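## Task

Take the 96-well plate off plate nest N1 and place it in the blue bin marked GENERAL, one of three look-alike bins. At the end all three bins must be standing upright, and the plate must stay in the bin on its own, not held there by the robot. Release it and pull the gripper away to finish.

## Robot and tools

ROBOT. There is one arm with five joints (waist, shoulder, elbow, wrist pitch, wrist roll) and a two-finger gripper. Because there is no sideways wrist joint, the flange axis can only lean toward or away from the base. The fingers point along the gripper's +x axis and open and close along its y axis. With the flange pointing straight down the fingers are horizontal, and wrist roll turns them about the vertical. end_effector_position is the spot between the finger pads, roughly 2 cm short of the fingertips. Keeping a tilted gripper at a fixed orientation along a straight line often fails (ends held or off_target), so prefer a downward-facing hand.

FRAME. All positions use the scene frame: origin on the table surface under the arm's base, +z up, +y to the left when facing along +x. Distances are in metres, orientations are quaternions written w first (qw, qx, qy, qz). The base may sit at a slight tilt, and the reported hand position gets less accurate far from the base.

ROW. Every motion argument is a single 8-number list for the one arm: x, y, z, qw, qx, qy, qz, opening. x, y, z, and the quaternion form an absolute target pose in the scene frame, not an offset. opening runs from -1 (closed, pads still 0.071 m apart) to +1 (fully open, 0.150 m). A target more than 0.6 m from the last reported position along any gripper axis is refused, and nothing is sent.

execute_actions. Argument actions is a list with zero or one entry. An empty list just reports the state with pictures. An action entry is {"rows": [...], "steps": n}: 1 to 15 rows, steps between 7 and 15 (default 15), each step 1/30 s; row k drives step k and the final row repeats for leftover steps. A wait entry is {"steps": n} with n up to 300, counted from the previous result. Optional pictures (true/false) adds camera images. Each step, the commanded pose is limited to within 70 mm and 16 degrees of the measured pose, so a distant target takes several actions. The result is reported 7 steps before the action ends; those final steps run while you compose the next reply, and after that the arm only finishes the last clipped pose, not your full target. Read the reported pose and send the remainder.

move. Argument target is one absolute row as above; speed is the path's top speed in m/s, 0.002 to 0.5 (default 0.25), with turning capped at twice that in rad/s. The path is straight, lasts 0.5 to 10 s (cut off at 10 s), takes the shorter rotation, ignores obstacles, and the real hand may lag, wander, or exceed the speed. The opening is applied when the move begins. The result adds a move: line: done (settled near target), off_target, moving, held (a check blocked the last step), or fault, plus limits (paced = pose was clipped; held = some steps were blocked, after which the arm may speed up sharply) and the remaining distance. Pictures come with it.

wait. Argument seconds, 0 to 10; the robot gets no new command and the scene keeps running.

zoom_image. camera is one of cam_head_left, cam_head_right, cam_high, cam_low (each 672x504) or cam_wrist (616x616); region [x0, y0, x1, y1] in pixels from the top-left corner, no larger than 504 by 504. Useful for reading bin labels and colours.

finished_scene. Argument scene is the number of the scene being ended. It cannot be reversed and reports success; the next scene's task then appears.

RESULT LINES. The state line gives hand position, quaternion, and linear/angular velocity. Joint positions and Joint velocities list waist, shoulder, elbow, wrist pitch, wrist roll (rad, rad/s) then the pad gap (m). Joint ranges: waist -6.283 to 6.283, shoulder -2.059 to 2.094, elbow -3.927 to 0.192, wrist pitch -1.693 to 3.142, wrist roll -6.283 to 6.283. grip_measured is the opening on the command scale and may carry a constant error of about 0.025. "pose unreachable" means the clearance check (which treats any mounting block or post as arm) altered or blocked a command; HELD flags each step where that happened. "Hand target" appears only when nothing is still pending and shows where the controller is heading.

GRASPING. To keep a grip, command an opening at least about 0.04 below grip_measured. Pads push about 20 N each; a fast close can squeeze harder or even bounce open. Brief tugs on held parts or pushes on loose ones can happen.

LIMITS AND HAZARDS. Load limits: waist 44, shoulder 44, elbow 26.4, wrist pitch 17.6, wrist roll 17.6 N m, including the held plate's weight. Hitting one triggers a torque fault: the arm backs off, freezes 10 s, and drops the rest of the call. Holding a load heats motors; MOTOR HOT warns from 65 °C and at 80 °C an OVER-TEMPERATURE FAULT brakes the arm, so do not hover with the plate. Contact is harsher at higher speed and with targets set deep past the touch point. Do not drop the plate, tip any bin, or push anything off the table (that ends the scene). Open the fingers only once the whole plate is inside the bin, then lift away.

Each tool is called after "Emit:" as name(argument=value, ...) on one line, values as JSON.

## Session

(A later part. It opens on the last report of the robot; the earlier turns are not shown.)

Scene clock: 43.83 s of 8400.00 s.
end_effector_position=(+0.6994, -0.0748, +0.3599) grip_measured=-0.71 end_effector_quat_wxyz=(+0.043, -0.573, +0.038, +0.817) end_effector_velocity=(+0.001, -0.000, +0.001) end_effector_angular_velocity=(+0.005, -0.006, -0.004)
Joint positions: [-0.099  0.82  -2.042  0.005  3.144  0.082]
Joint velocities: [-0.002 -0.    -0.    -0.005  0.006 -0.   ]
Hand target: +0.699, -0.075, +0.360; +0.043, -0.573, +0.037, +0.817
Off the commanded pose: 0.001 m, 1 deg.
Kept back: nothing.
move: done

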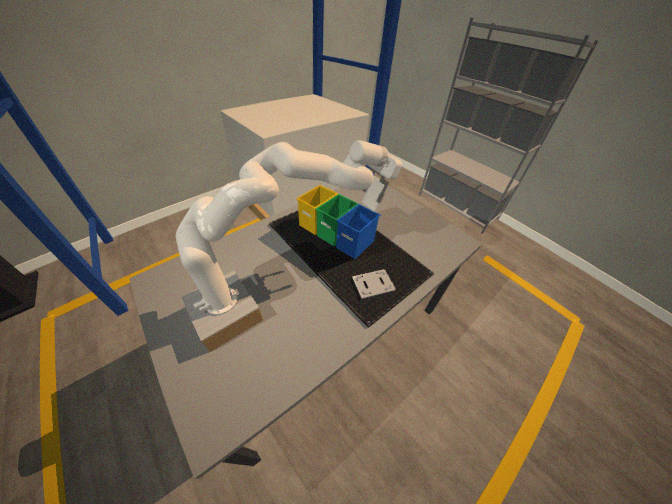

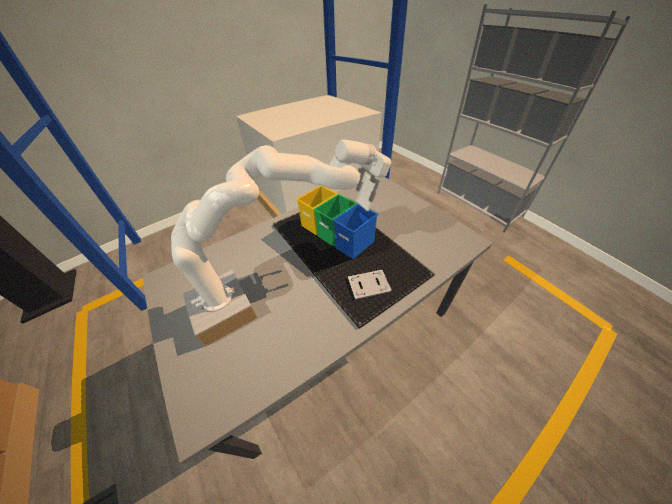

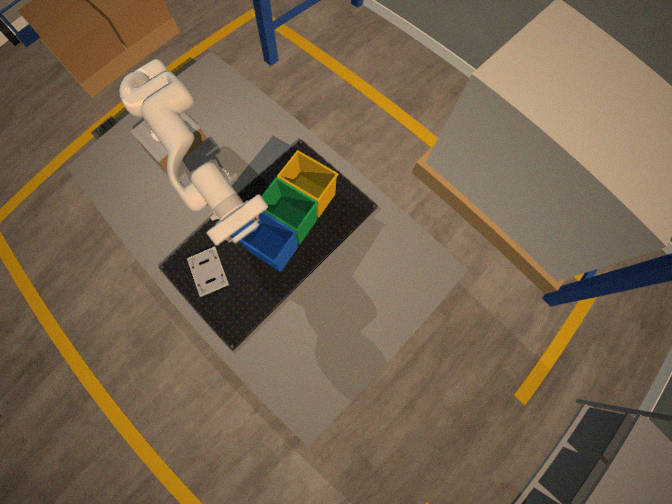

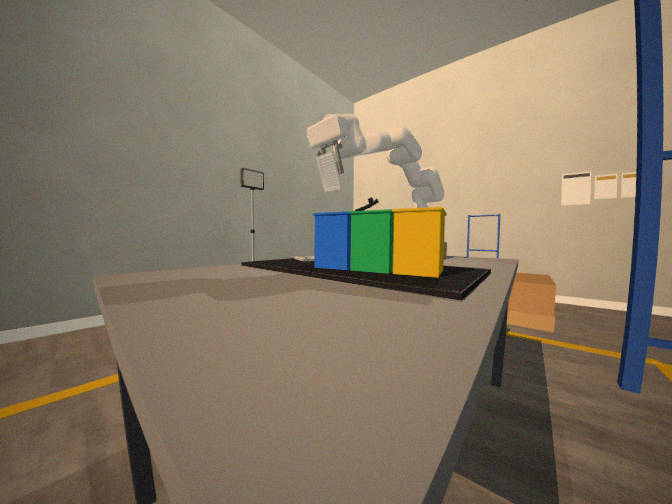

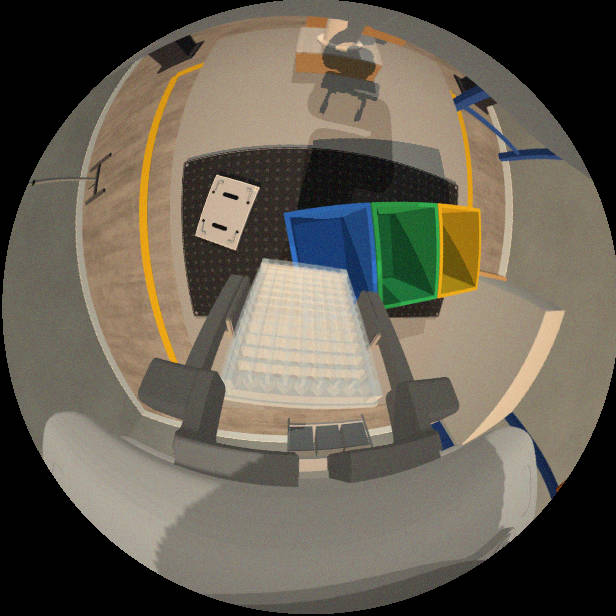

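Emit:
move(target=[0.735,-0.055,0.28,0.03,-0.643,0.025,0.765,-0.9], speed=0.08)

Scene clock: 45.63 s of 8400.00 s.
end_effector_position=(+0.7350, -0.0549, +0.2806) grip_measured=-0.71 end_effector_quat_wxyz=(-0.031, +0.643, -0.027, -0.765) end_effector_velocity=(-0.000, +0.000, -0.004) end_effector_angular_velocity=(+0.000, +0.006, +0.001)
Joint positions: [-0.068  1.008 -2.078 -0.323  3.155  0.082]
Joint velocities: [ 0.001  0.007 -0.001  0.001 -0.     0.   ]
Hand target: +0.735, -0.055, +0.280; -0.031, +0.643, -0.027, -0.765
Off the commanded pose: 0.001 m, 0 deg.
Kept back: nothing.
move: done

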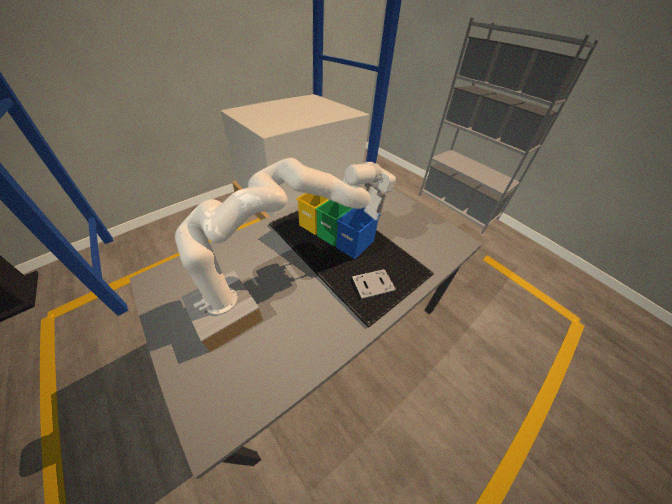

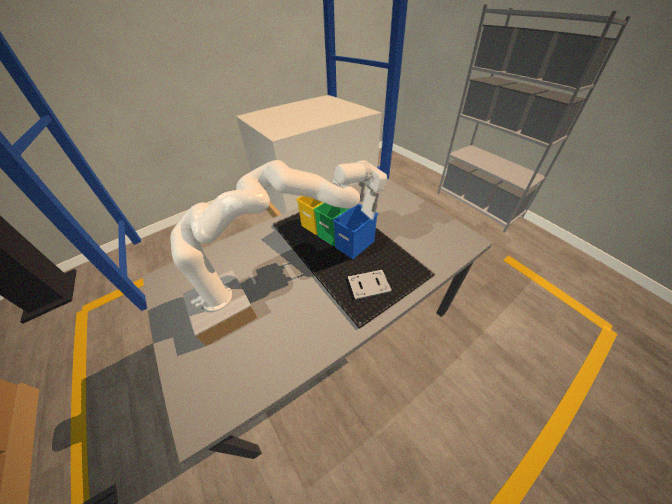

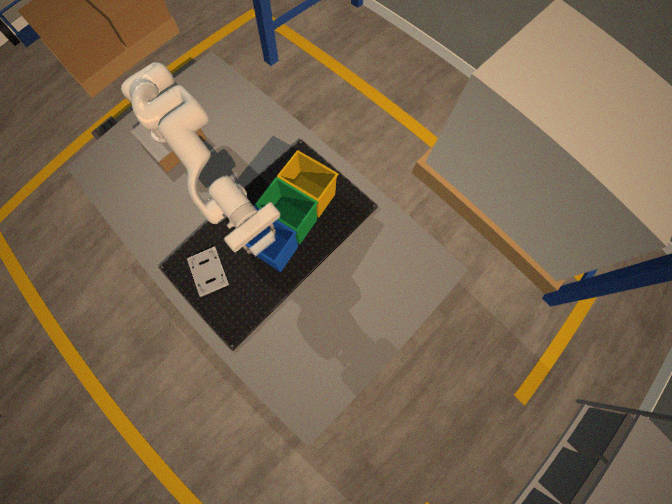

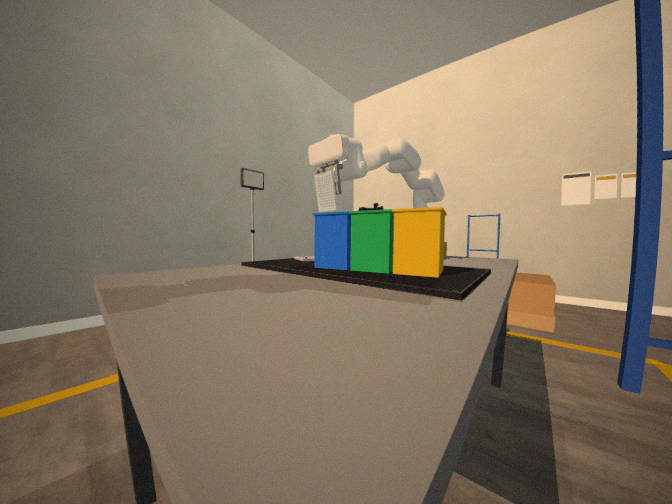

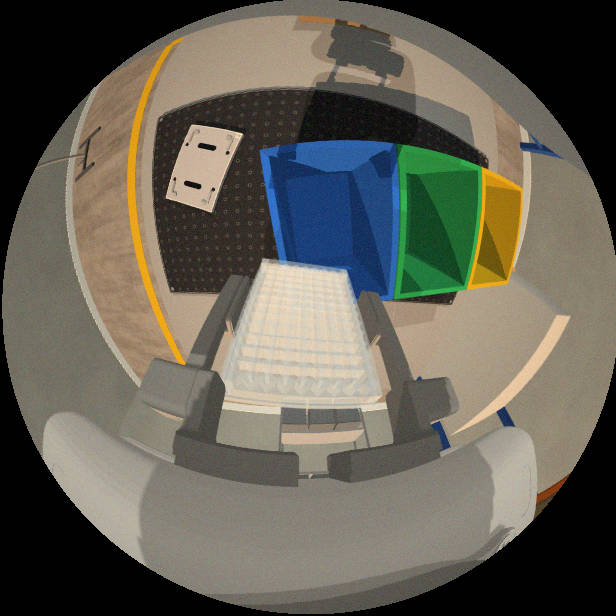

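Emit:
move(target=[0.705,-0.042,0.21,0.02,-0.643,0.017,0.765,-0.9], speed=0.05)

Scene clock: 47.80 s of 8400.00 s.
end_effector_position=(+0.7121, -0.0429, +0.2324) grip_measured=-0.66 end_effector_quat_wxyz=(-0.021, +0.658, -0.025, -0.752) end_effector_velocity=(-0.000, +0.002, -0.000) end_effector_angular_velocity=(+0.001, -0.001, +0.002)
Joint positions: [-0.051  0.976 -1.857 -0.552  3.147  0.084]
Joint velocities: [ 0.002 -0.001  0.002 -0.002  0.001  0.   ]
Hand target: +0.705, -0.042, +0.210; -0.023, +0.643, -0.023, -0.765
Off the commanded pose: 0.024 m, 2 deg.
Kept back: nothing.
move: off_target

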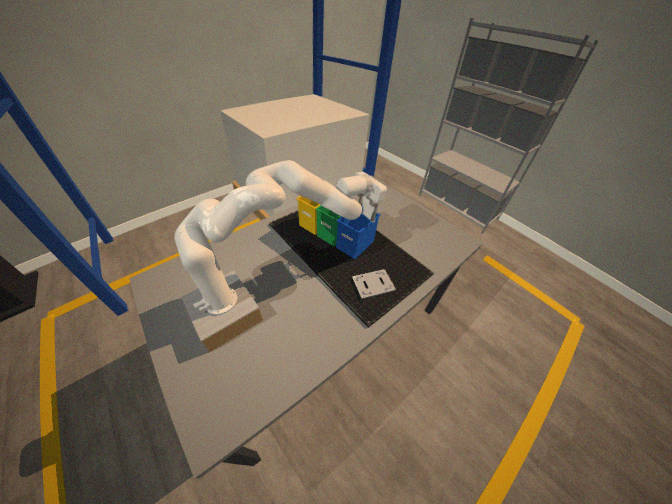

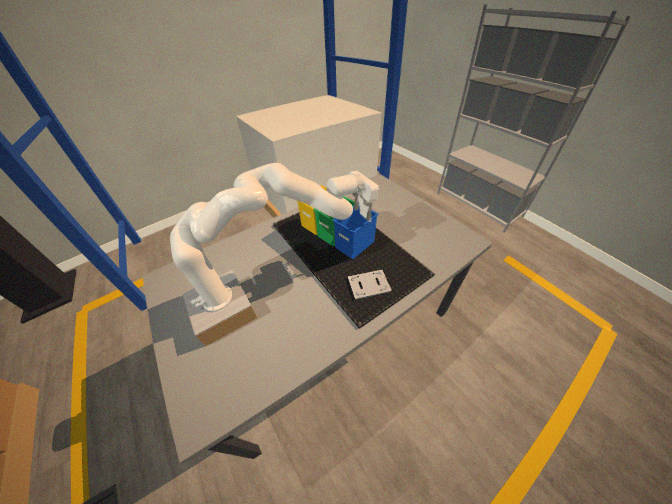

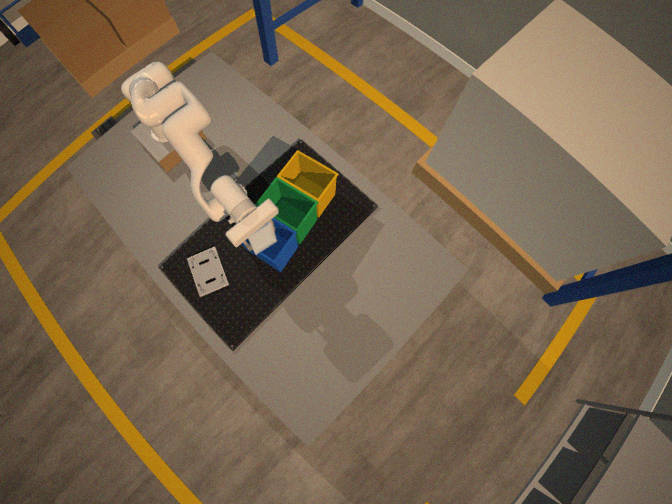

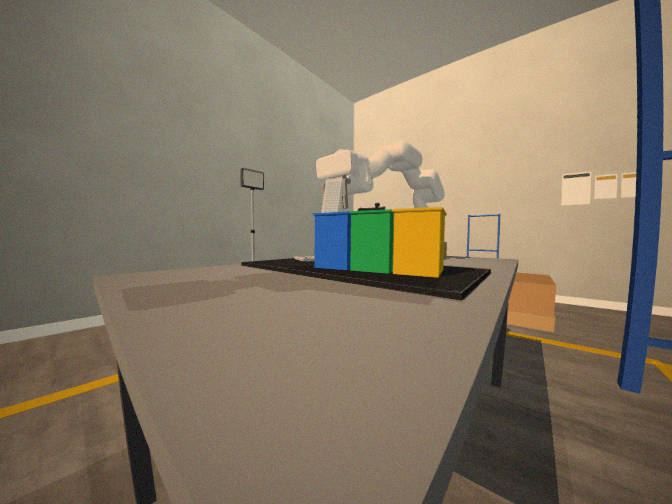

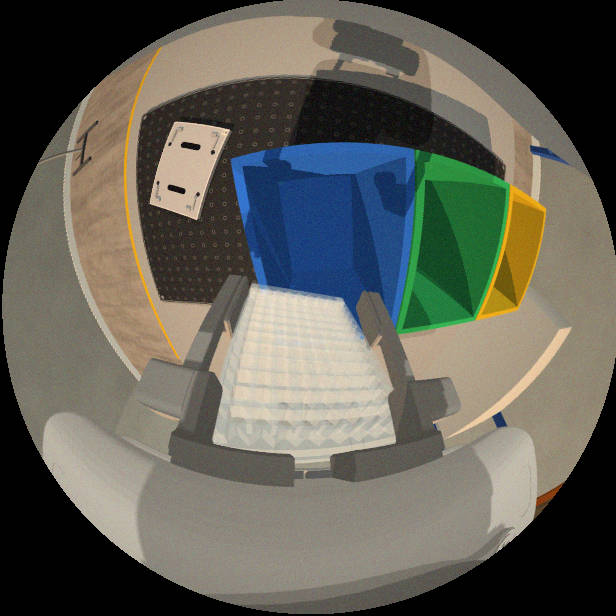

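Emit:
move(target=[0.65,-0.042,0.27,0.02,-0.643,0.02,0.765,-0.9], speed=0.06)

Emit:
move(target=[0.65,-0.042,0.20,0.02,-0.643,0.02,0.765,-0.9], speed=0.04)

Scene clock: 49.63 s of 8400.00 s.
end_effector_position=(+0.6502, -0.0419, +0.2697) grip_measured=-0.67 end_effector_quat_wxyz=(-0.023, +0.643, -0.026, -0.765) end_effector_velocity=(-0.001, -0.000, +0.000) end_effector_angular_velocity=(+0.001, +0.001, -0.000)
Joint positions: [-0.056  0.692 -1.486 -0.598  3.146  0.084]
Joint velocities: [-0.    -0.004  0.007 -0.001  0.     0.   ]
Hand target: +0.650, -0.042, +0.270; -0.023, +0.643, -0.026, -0.765
Off the commanded pose: 0.000 m, 1 deg.
Kept back: nothing.
move: done

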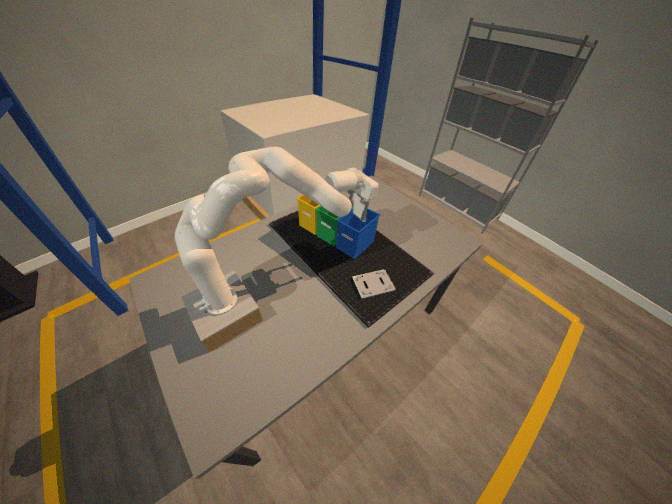

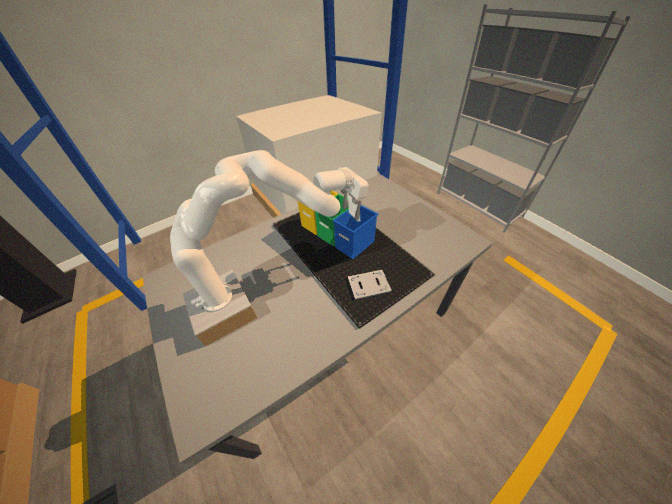

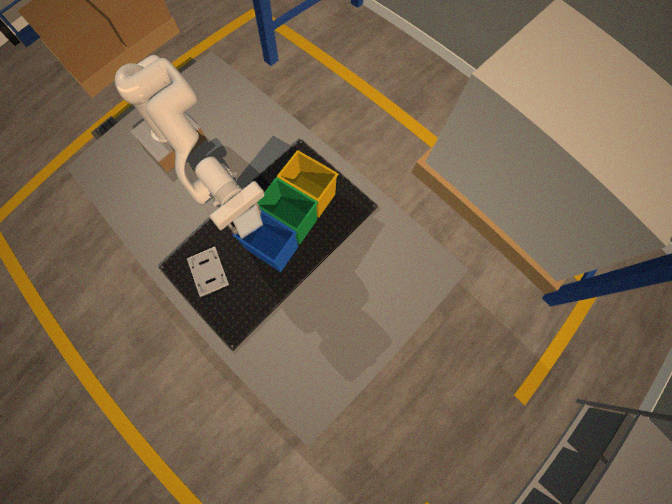

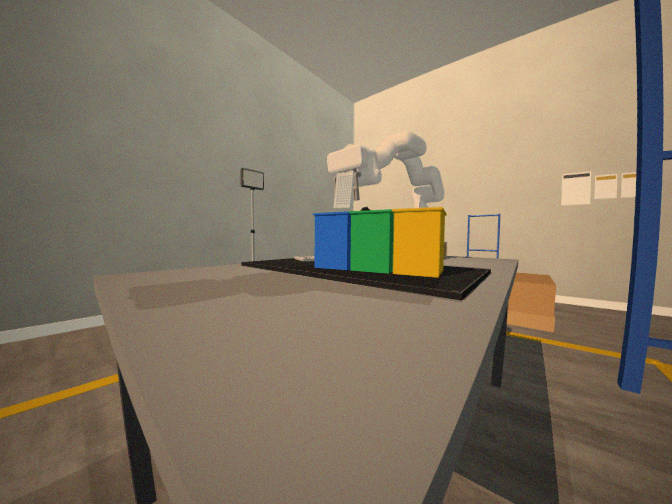

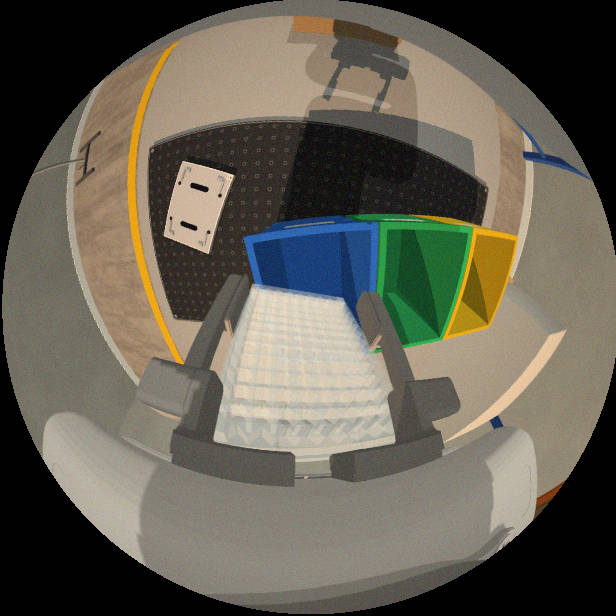

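Scene clock: 51.60 s of 8400.00 s.
end_effector_position=(+0.6532, -0.0427, +0.2121) grip_measured=-0.66 end_effector_quat_wxyz=(-0.023, +0.650, -0.027, -0.759) end_effector_velocity=(+0.000, +0.005, +0.001) end_effector_angular_velocity=(+0.005, -0.002, +0.006)
Joint positions: [-0.056  0.821 -1.509 -0.723  3.145  0.084]
Joint velocities: [ 0.007 -0.003  0.001 -0.     0.006 -0.   ]
Hand target: +0.650, -0.042, +0.200; -0.023, +0.643, -0.026, -0.765
Off the commanded pose: 0.013 m, 1 deg.
Kept back: nothing.
move: off_target

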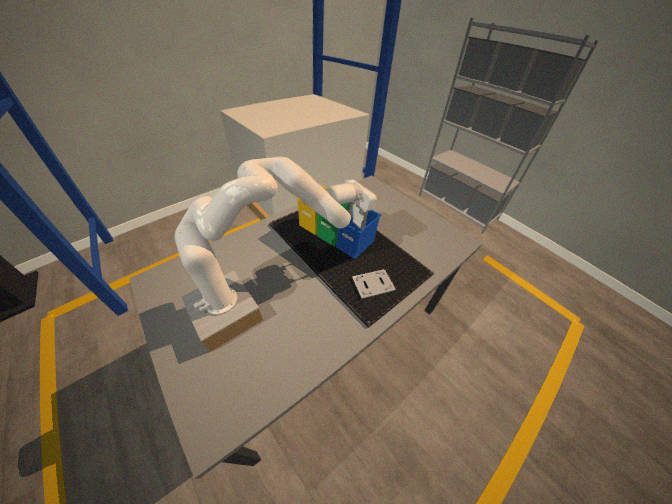

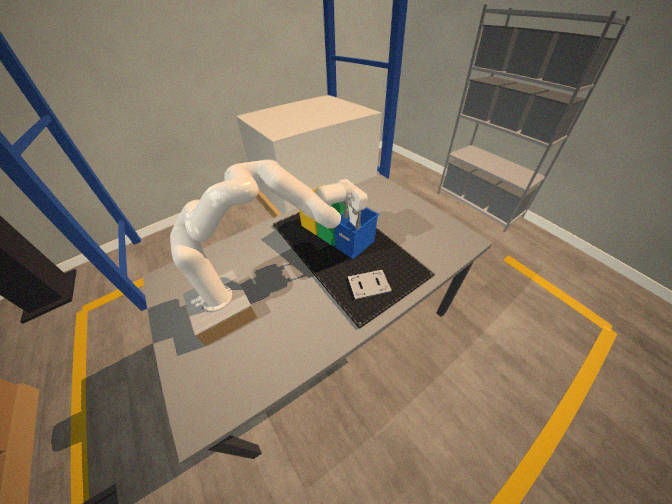

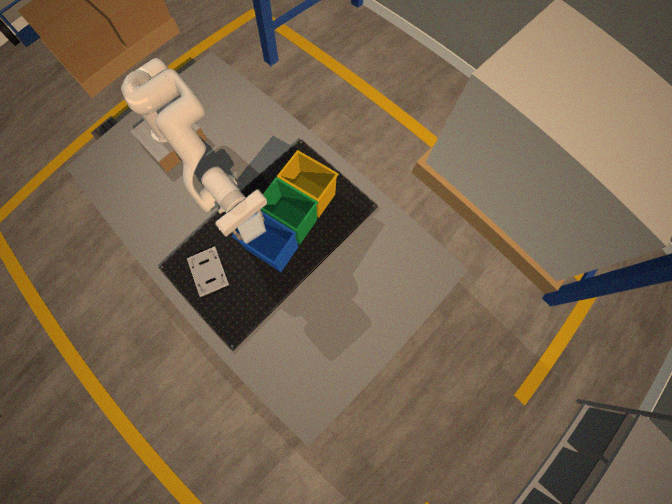

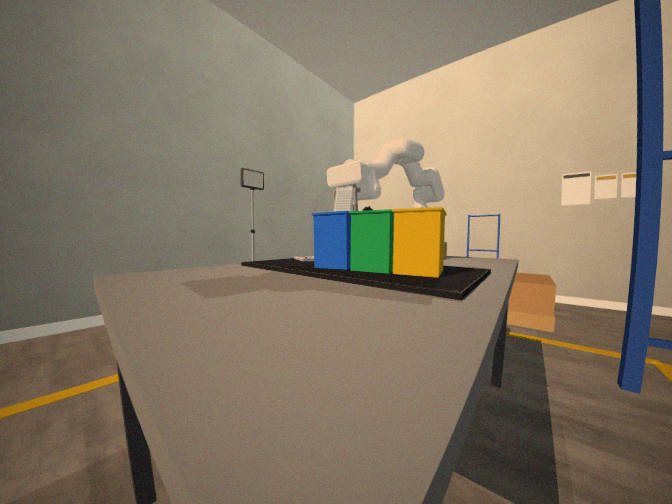

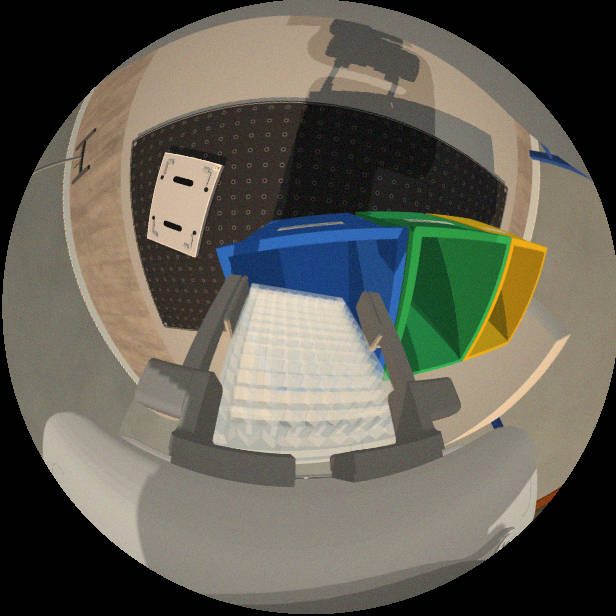

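Emit:
move(target=[0.68,-0.040,0.235,0.02,-0.675,0.02,0.737,-0.9], speed=0.04)

Emit:
move(target=[0.68,-0.040,0.19,0.02,-0.675,0.02,0.737,-0.9], speed=0.03)

Scene clock: 53.13 s of 8400.00 s.
end_effector_position=(+0.6798, -0.0398, +0.2346) grip_measured=-0.67 end_effector_quat_wxyz=(-0.022, +0.675, -0.024, -0.737) end_effector_velocity=(+0.001, -0.000, +0.002) end_effector_angular_velocity=(+0.001, -0.004, -0.001)
Joint positions: [-0.05   0.854 -1.619 -0.711  3.151  0.084]
Joint velocities: [-0.     0.001 -0.005  0.001  0.001 -0.   ]
Hand target: +0.680, -0.040, +0.235; -0.022, +0.675, -0.024, -0.737
Off the commanded pose: 0.000 m, 0 deg.
Kept back: nothing.
move: done

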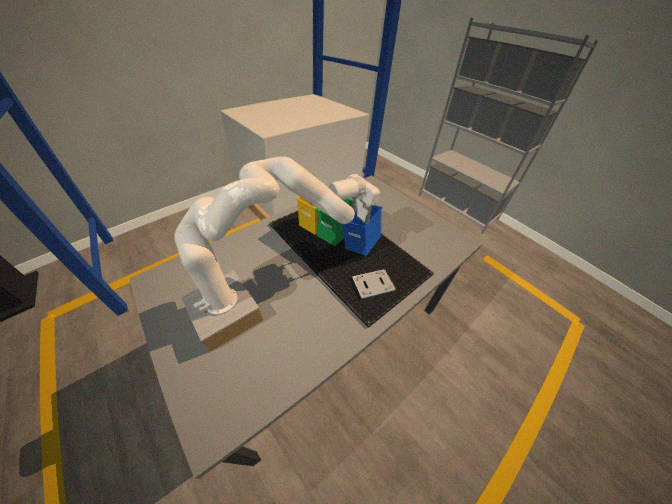

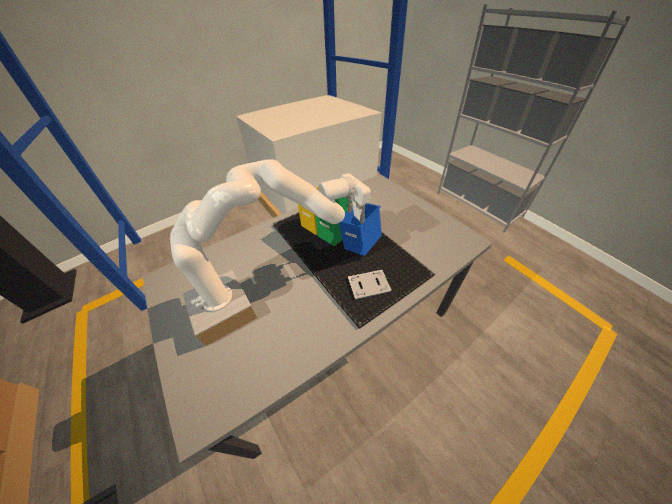

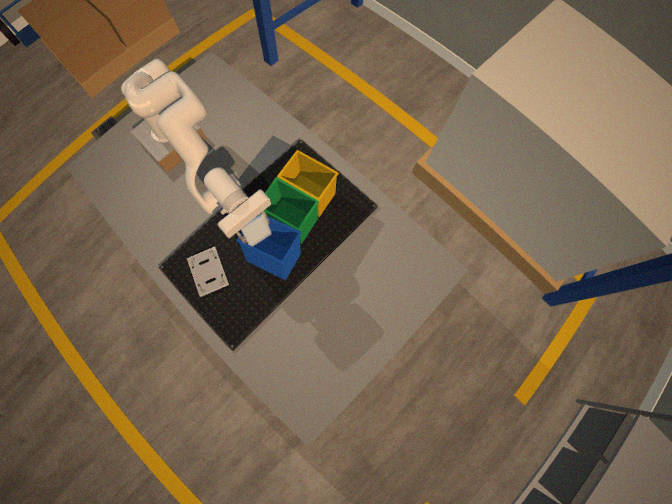

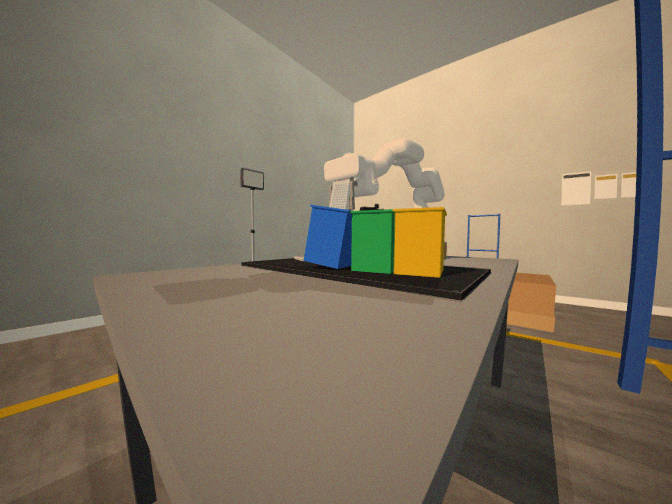

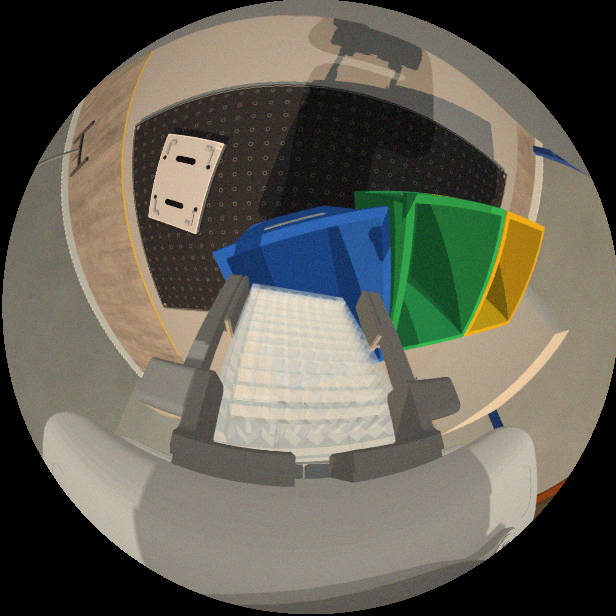

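Scene clock: 54.83 s of 8400.00 s.
end_effector_position=(+0.6860, -0.0410, +0.2113) grip_measured=-0.67 end_effector_quat_wxyz=(-0.020, +0.688, -0.025, -0.725) end_effector_velocity=(+0.001, -0.002, -0.000) end_effector_angular_velocity=(-0.007, -0.002, -0.001)
Joint positions: [-0.05   0.926 -1.657 -0.781  3.148  0.084]
Joint velocities: [-0.002  0.004 -0.005 -0.001 -0.007  0.   ]
Hand target: +0.679, -0.040, +0.190; -0.022, +0.675, -0.023, -0.737
Off the commanded pose: 0.022 m, 2 deg.
Kept back: nothing.
move: off_target

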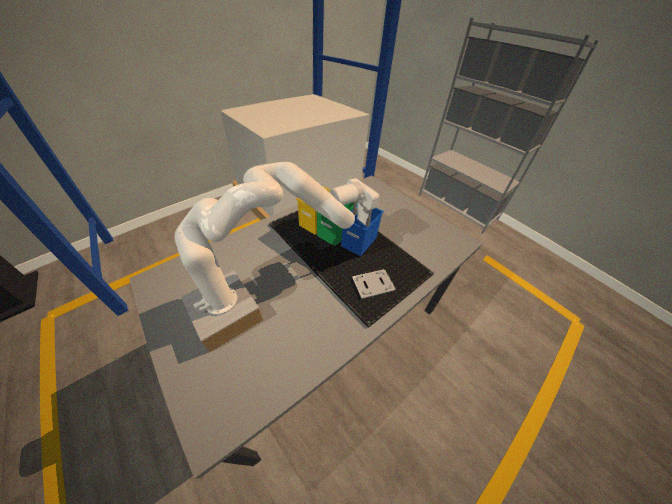

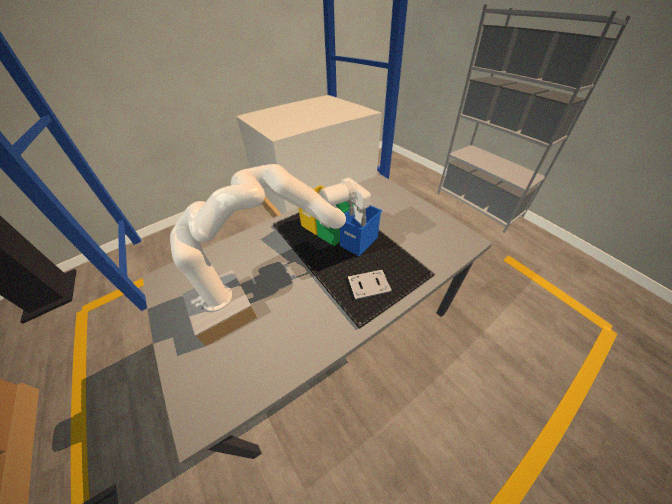

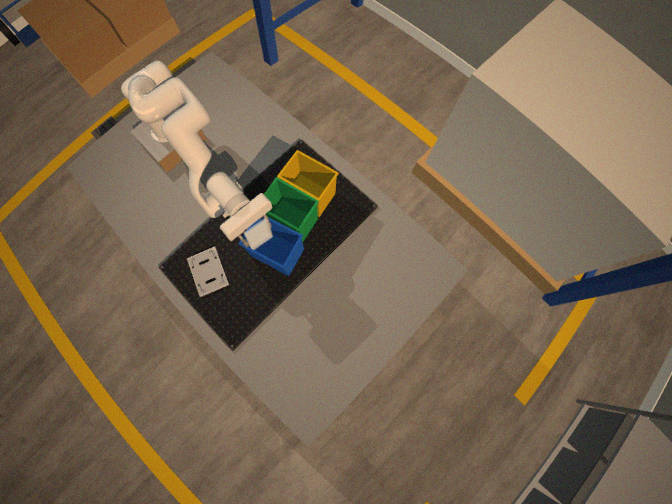

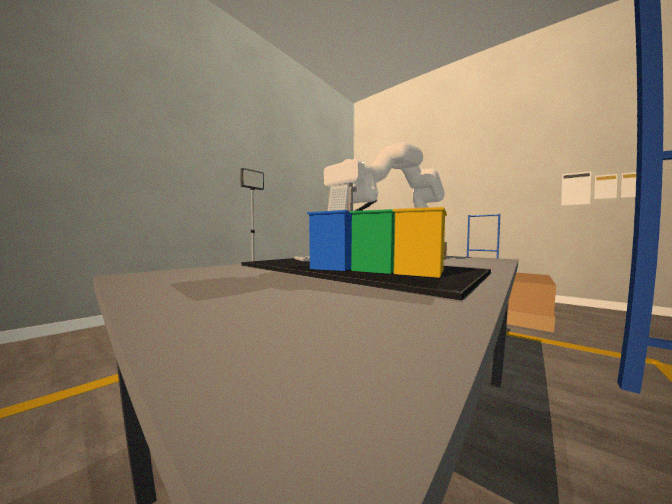

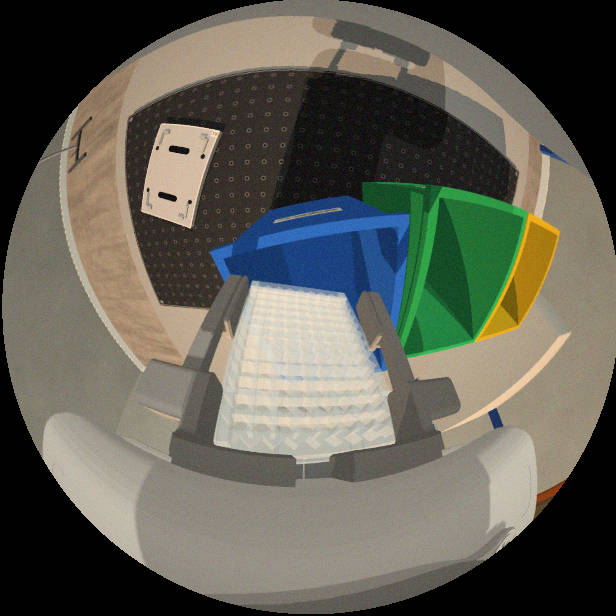

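Emit:
move(target=[0.68,-0.040,0.30,0.02,-0.675,0.02,0.737,-0.9], speed=0.05)

Emit:
zoom_image(camera="cam_high", region=[180,130,360,300])

Scene clock: 57.17 s of 8400.00 s.
end_effector_position=(+0.6800, -0.0398, +0.2997) grip_measured=-0.69 end_effector_quat_wxyz=(-0.022, +0.675, -0.024, -0.737) end_effector_velocity=(-0.001, -0.000, -0.003) end_effector_angular_velocity=(-0.000, +0.009, -0.000)
Joint positions: [-0.052  0.73  -1.612 -0.595  3.151  0.083]
Joint velocities: [-0.     0.001  0.004  0.005 -0.001 -0.   ]
Hand target: +0.680, -0.040, +0.300; -0.022, +0.675, -0.024, -0.737
Off the commanded pose: 0.000 m, 1 deg.
Kept back: nothing.
move: done

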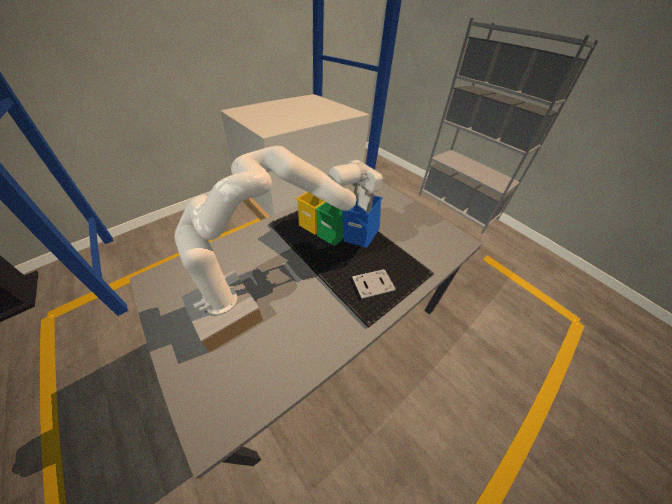

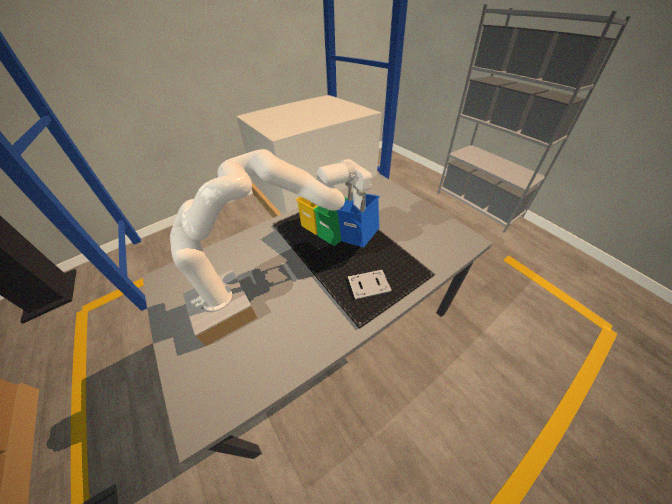

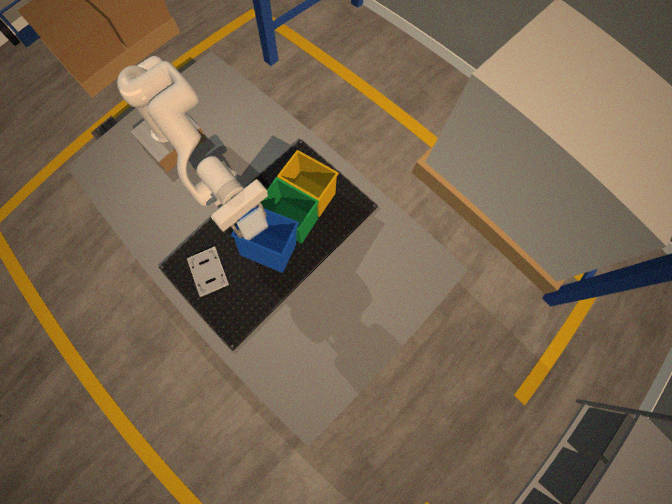

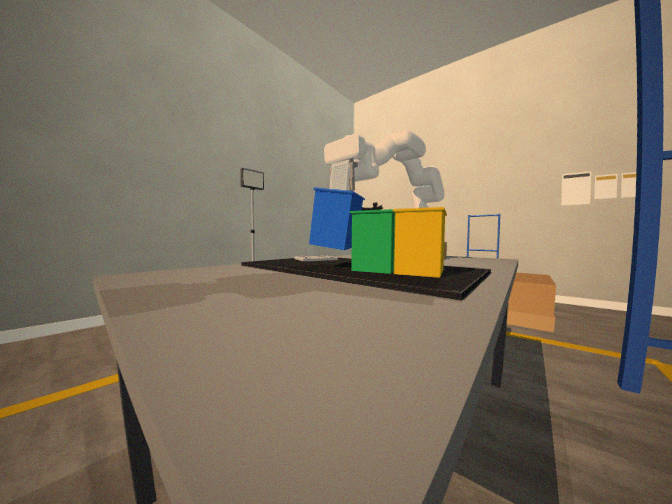

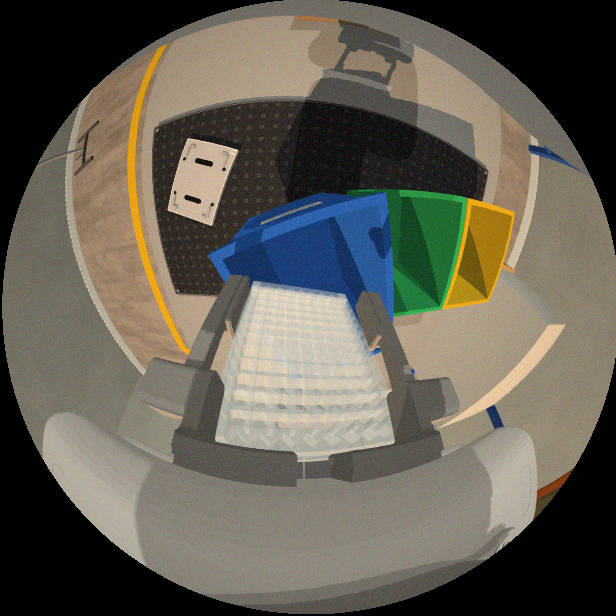

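Region (180, 130, 360, 300) of cam_high's 672x504 image, scaled by 2.800, with more detail than that image has.

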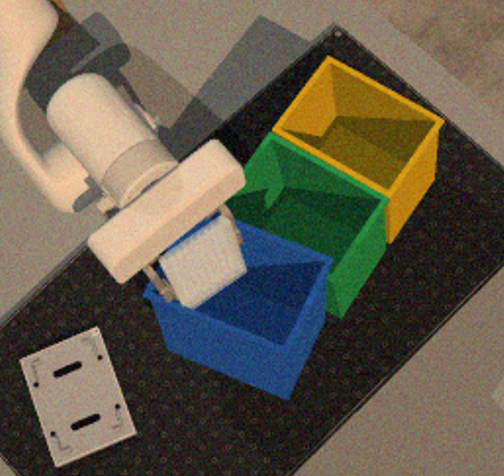

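Emit:
move(target=[0.68,-0.040,0.215,0.02,-0.675,0.02,0.737,-0.9], speed=0.04)

Emit:
zoom_image(camera="cam_high", region=[180,130,360,300])

Scene clock: 59.87 s of 8400.00 s.
end_effector_position=(+0.6808, -0.0400, +0.2173) grip_measured=-0.69 end_effector_quat_wxyz=(-0.022, +0.677, -0.024, -0.735) end_effector_velocity=(+0.000, +0.001, -0.002) end_effector_angular_velocity=(-0.000, +0.001, +0.001)
Joint positions: [-0.05   0.894 -1.633 -0.743  3.151  0.083]
Joint velocities: [ 0.001  0.005 -0.002 -0.002 -0.     0.   ]
Hand target: +0.680, -0.040, +0.215; -0.022, +0.675, -0.023, -0.737
Off the commanded pose: 0.002 m, 1 deg.
Kept back: nothing.
move: done

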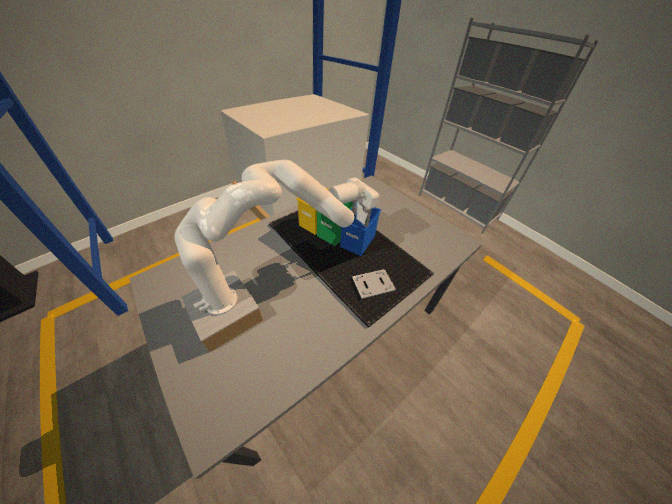

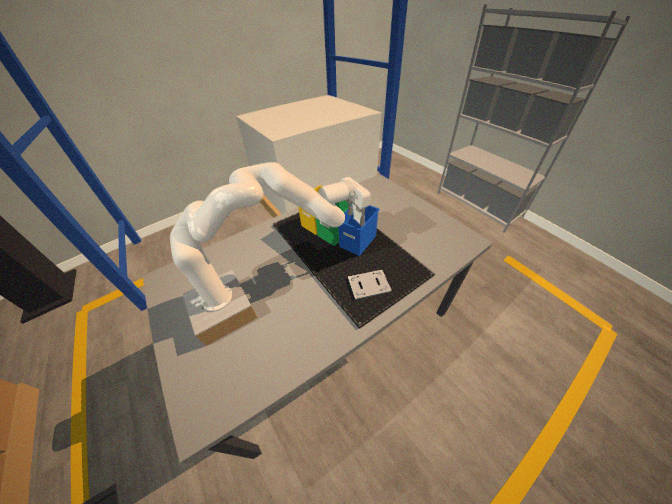

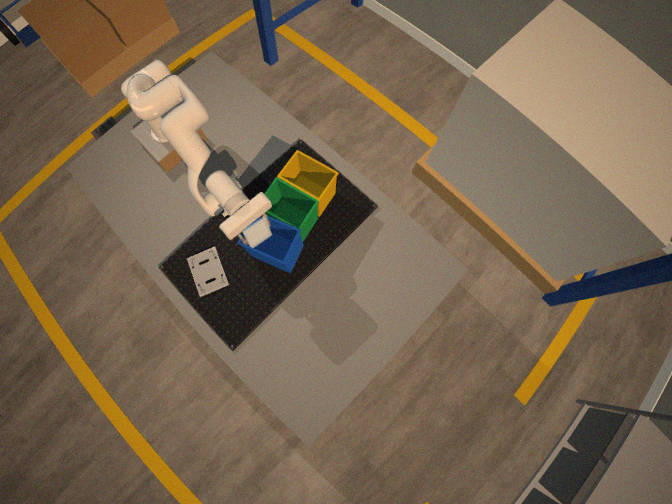

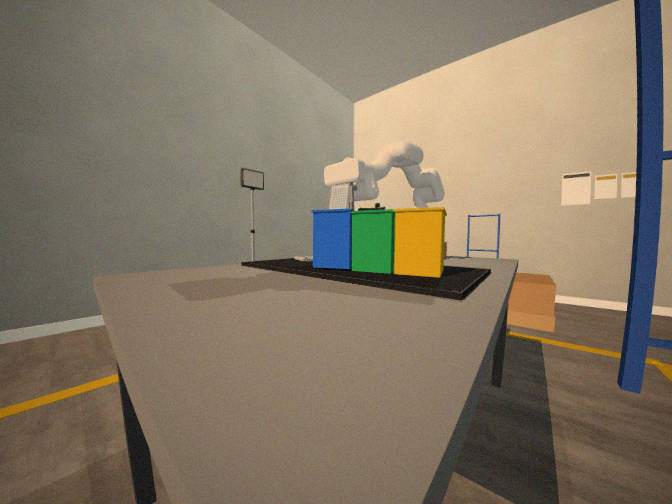

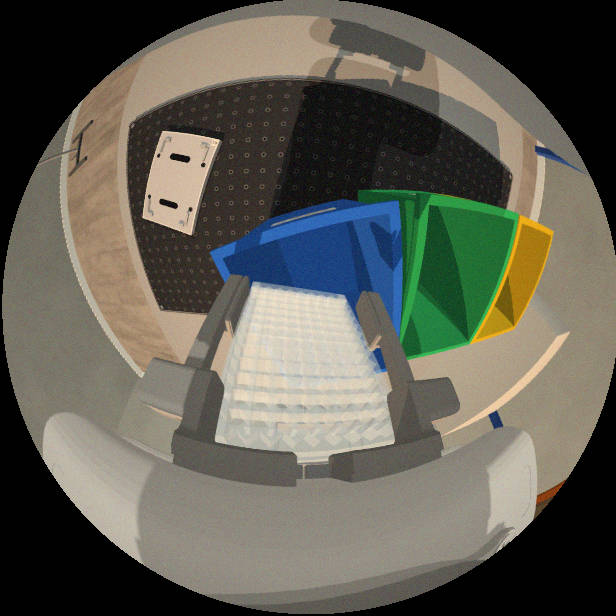

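Region (180, 130, 360, 300) of cam_high's 672x504 image, scaled by 2.800, with more detail than that image has.

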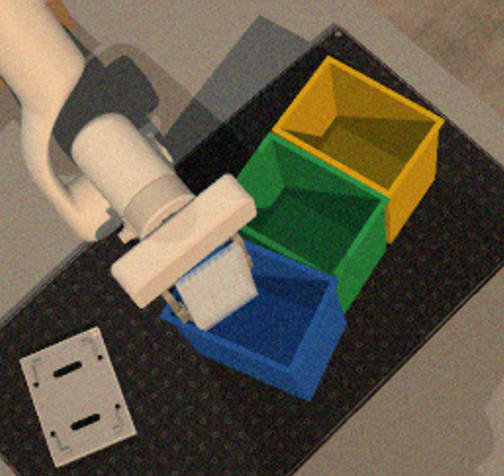

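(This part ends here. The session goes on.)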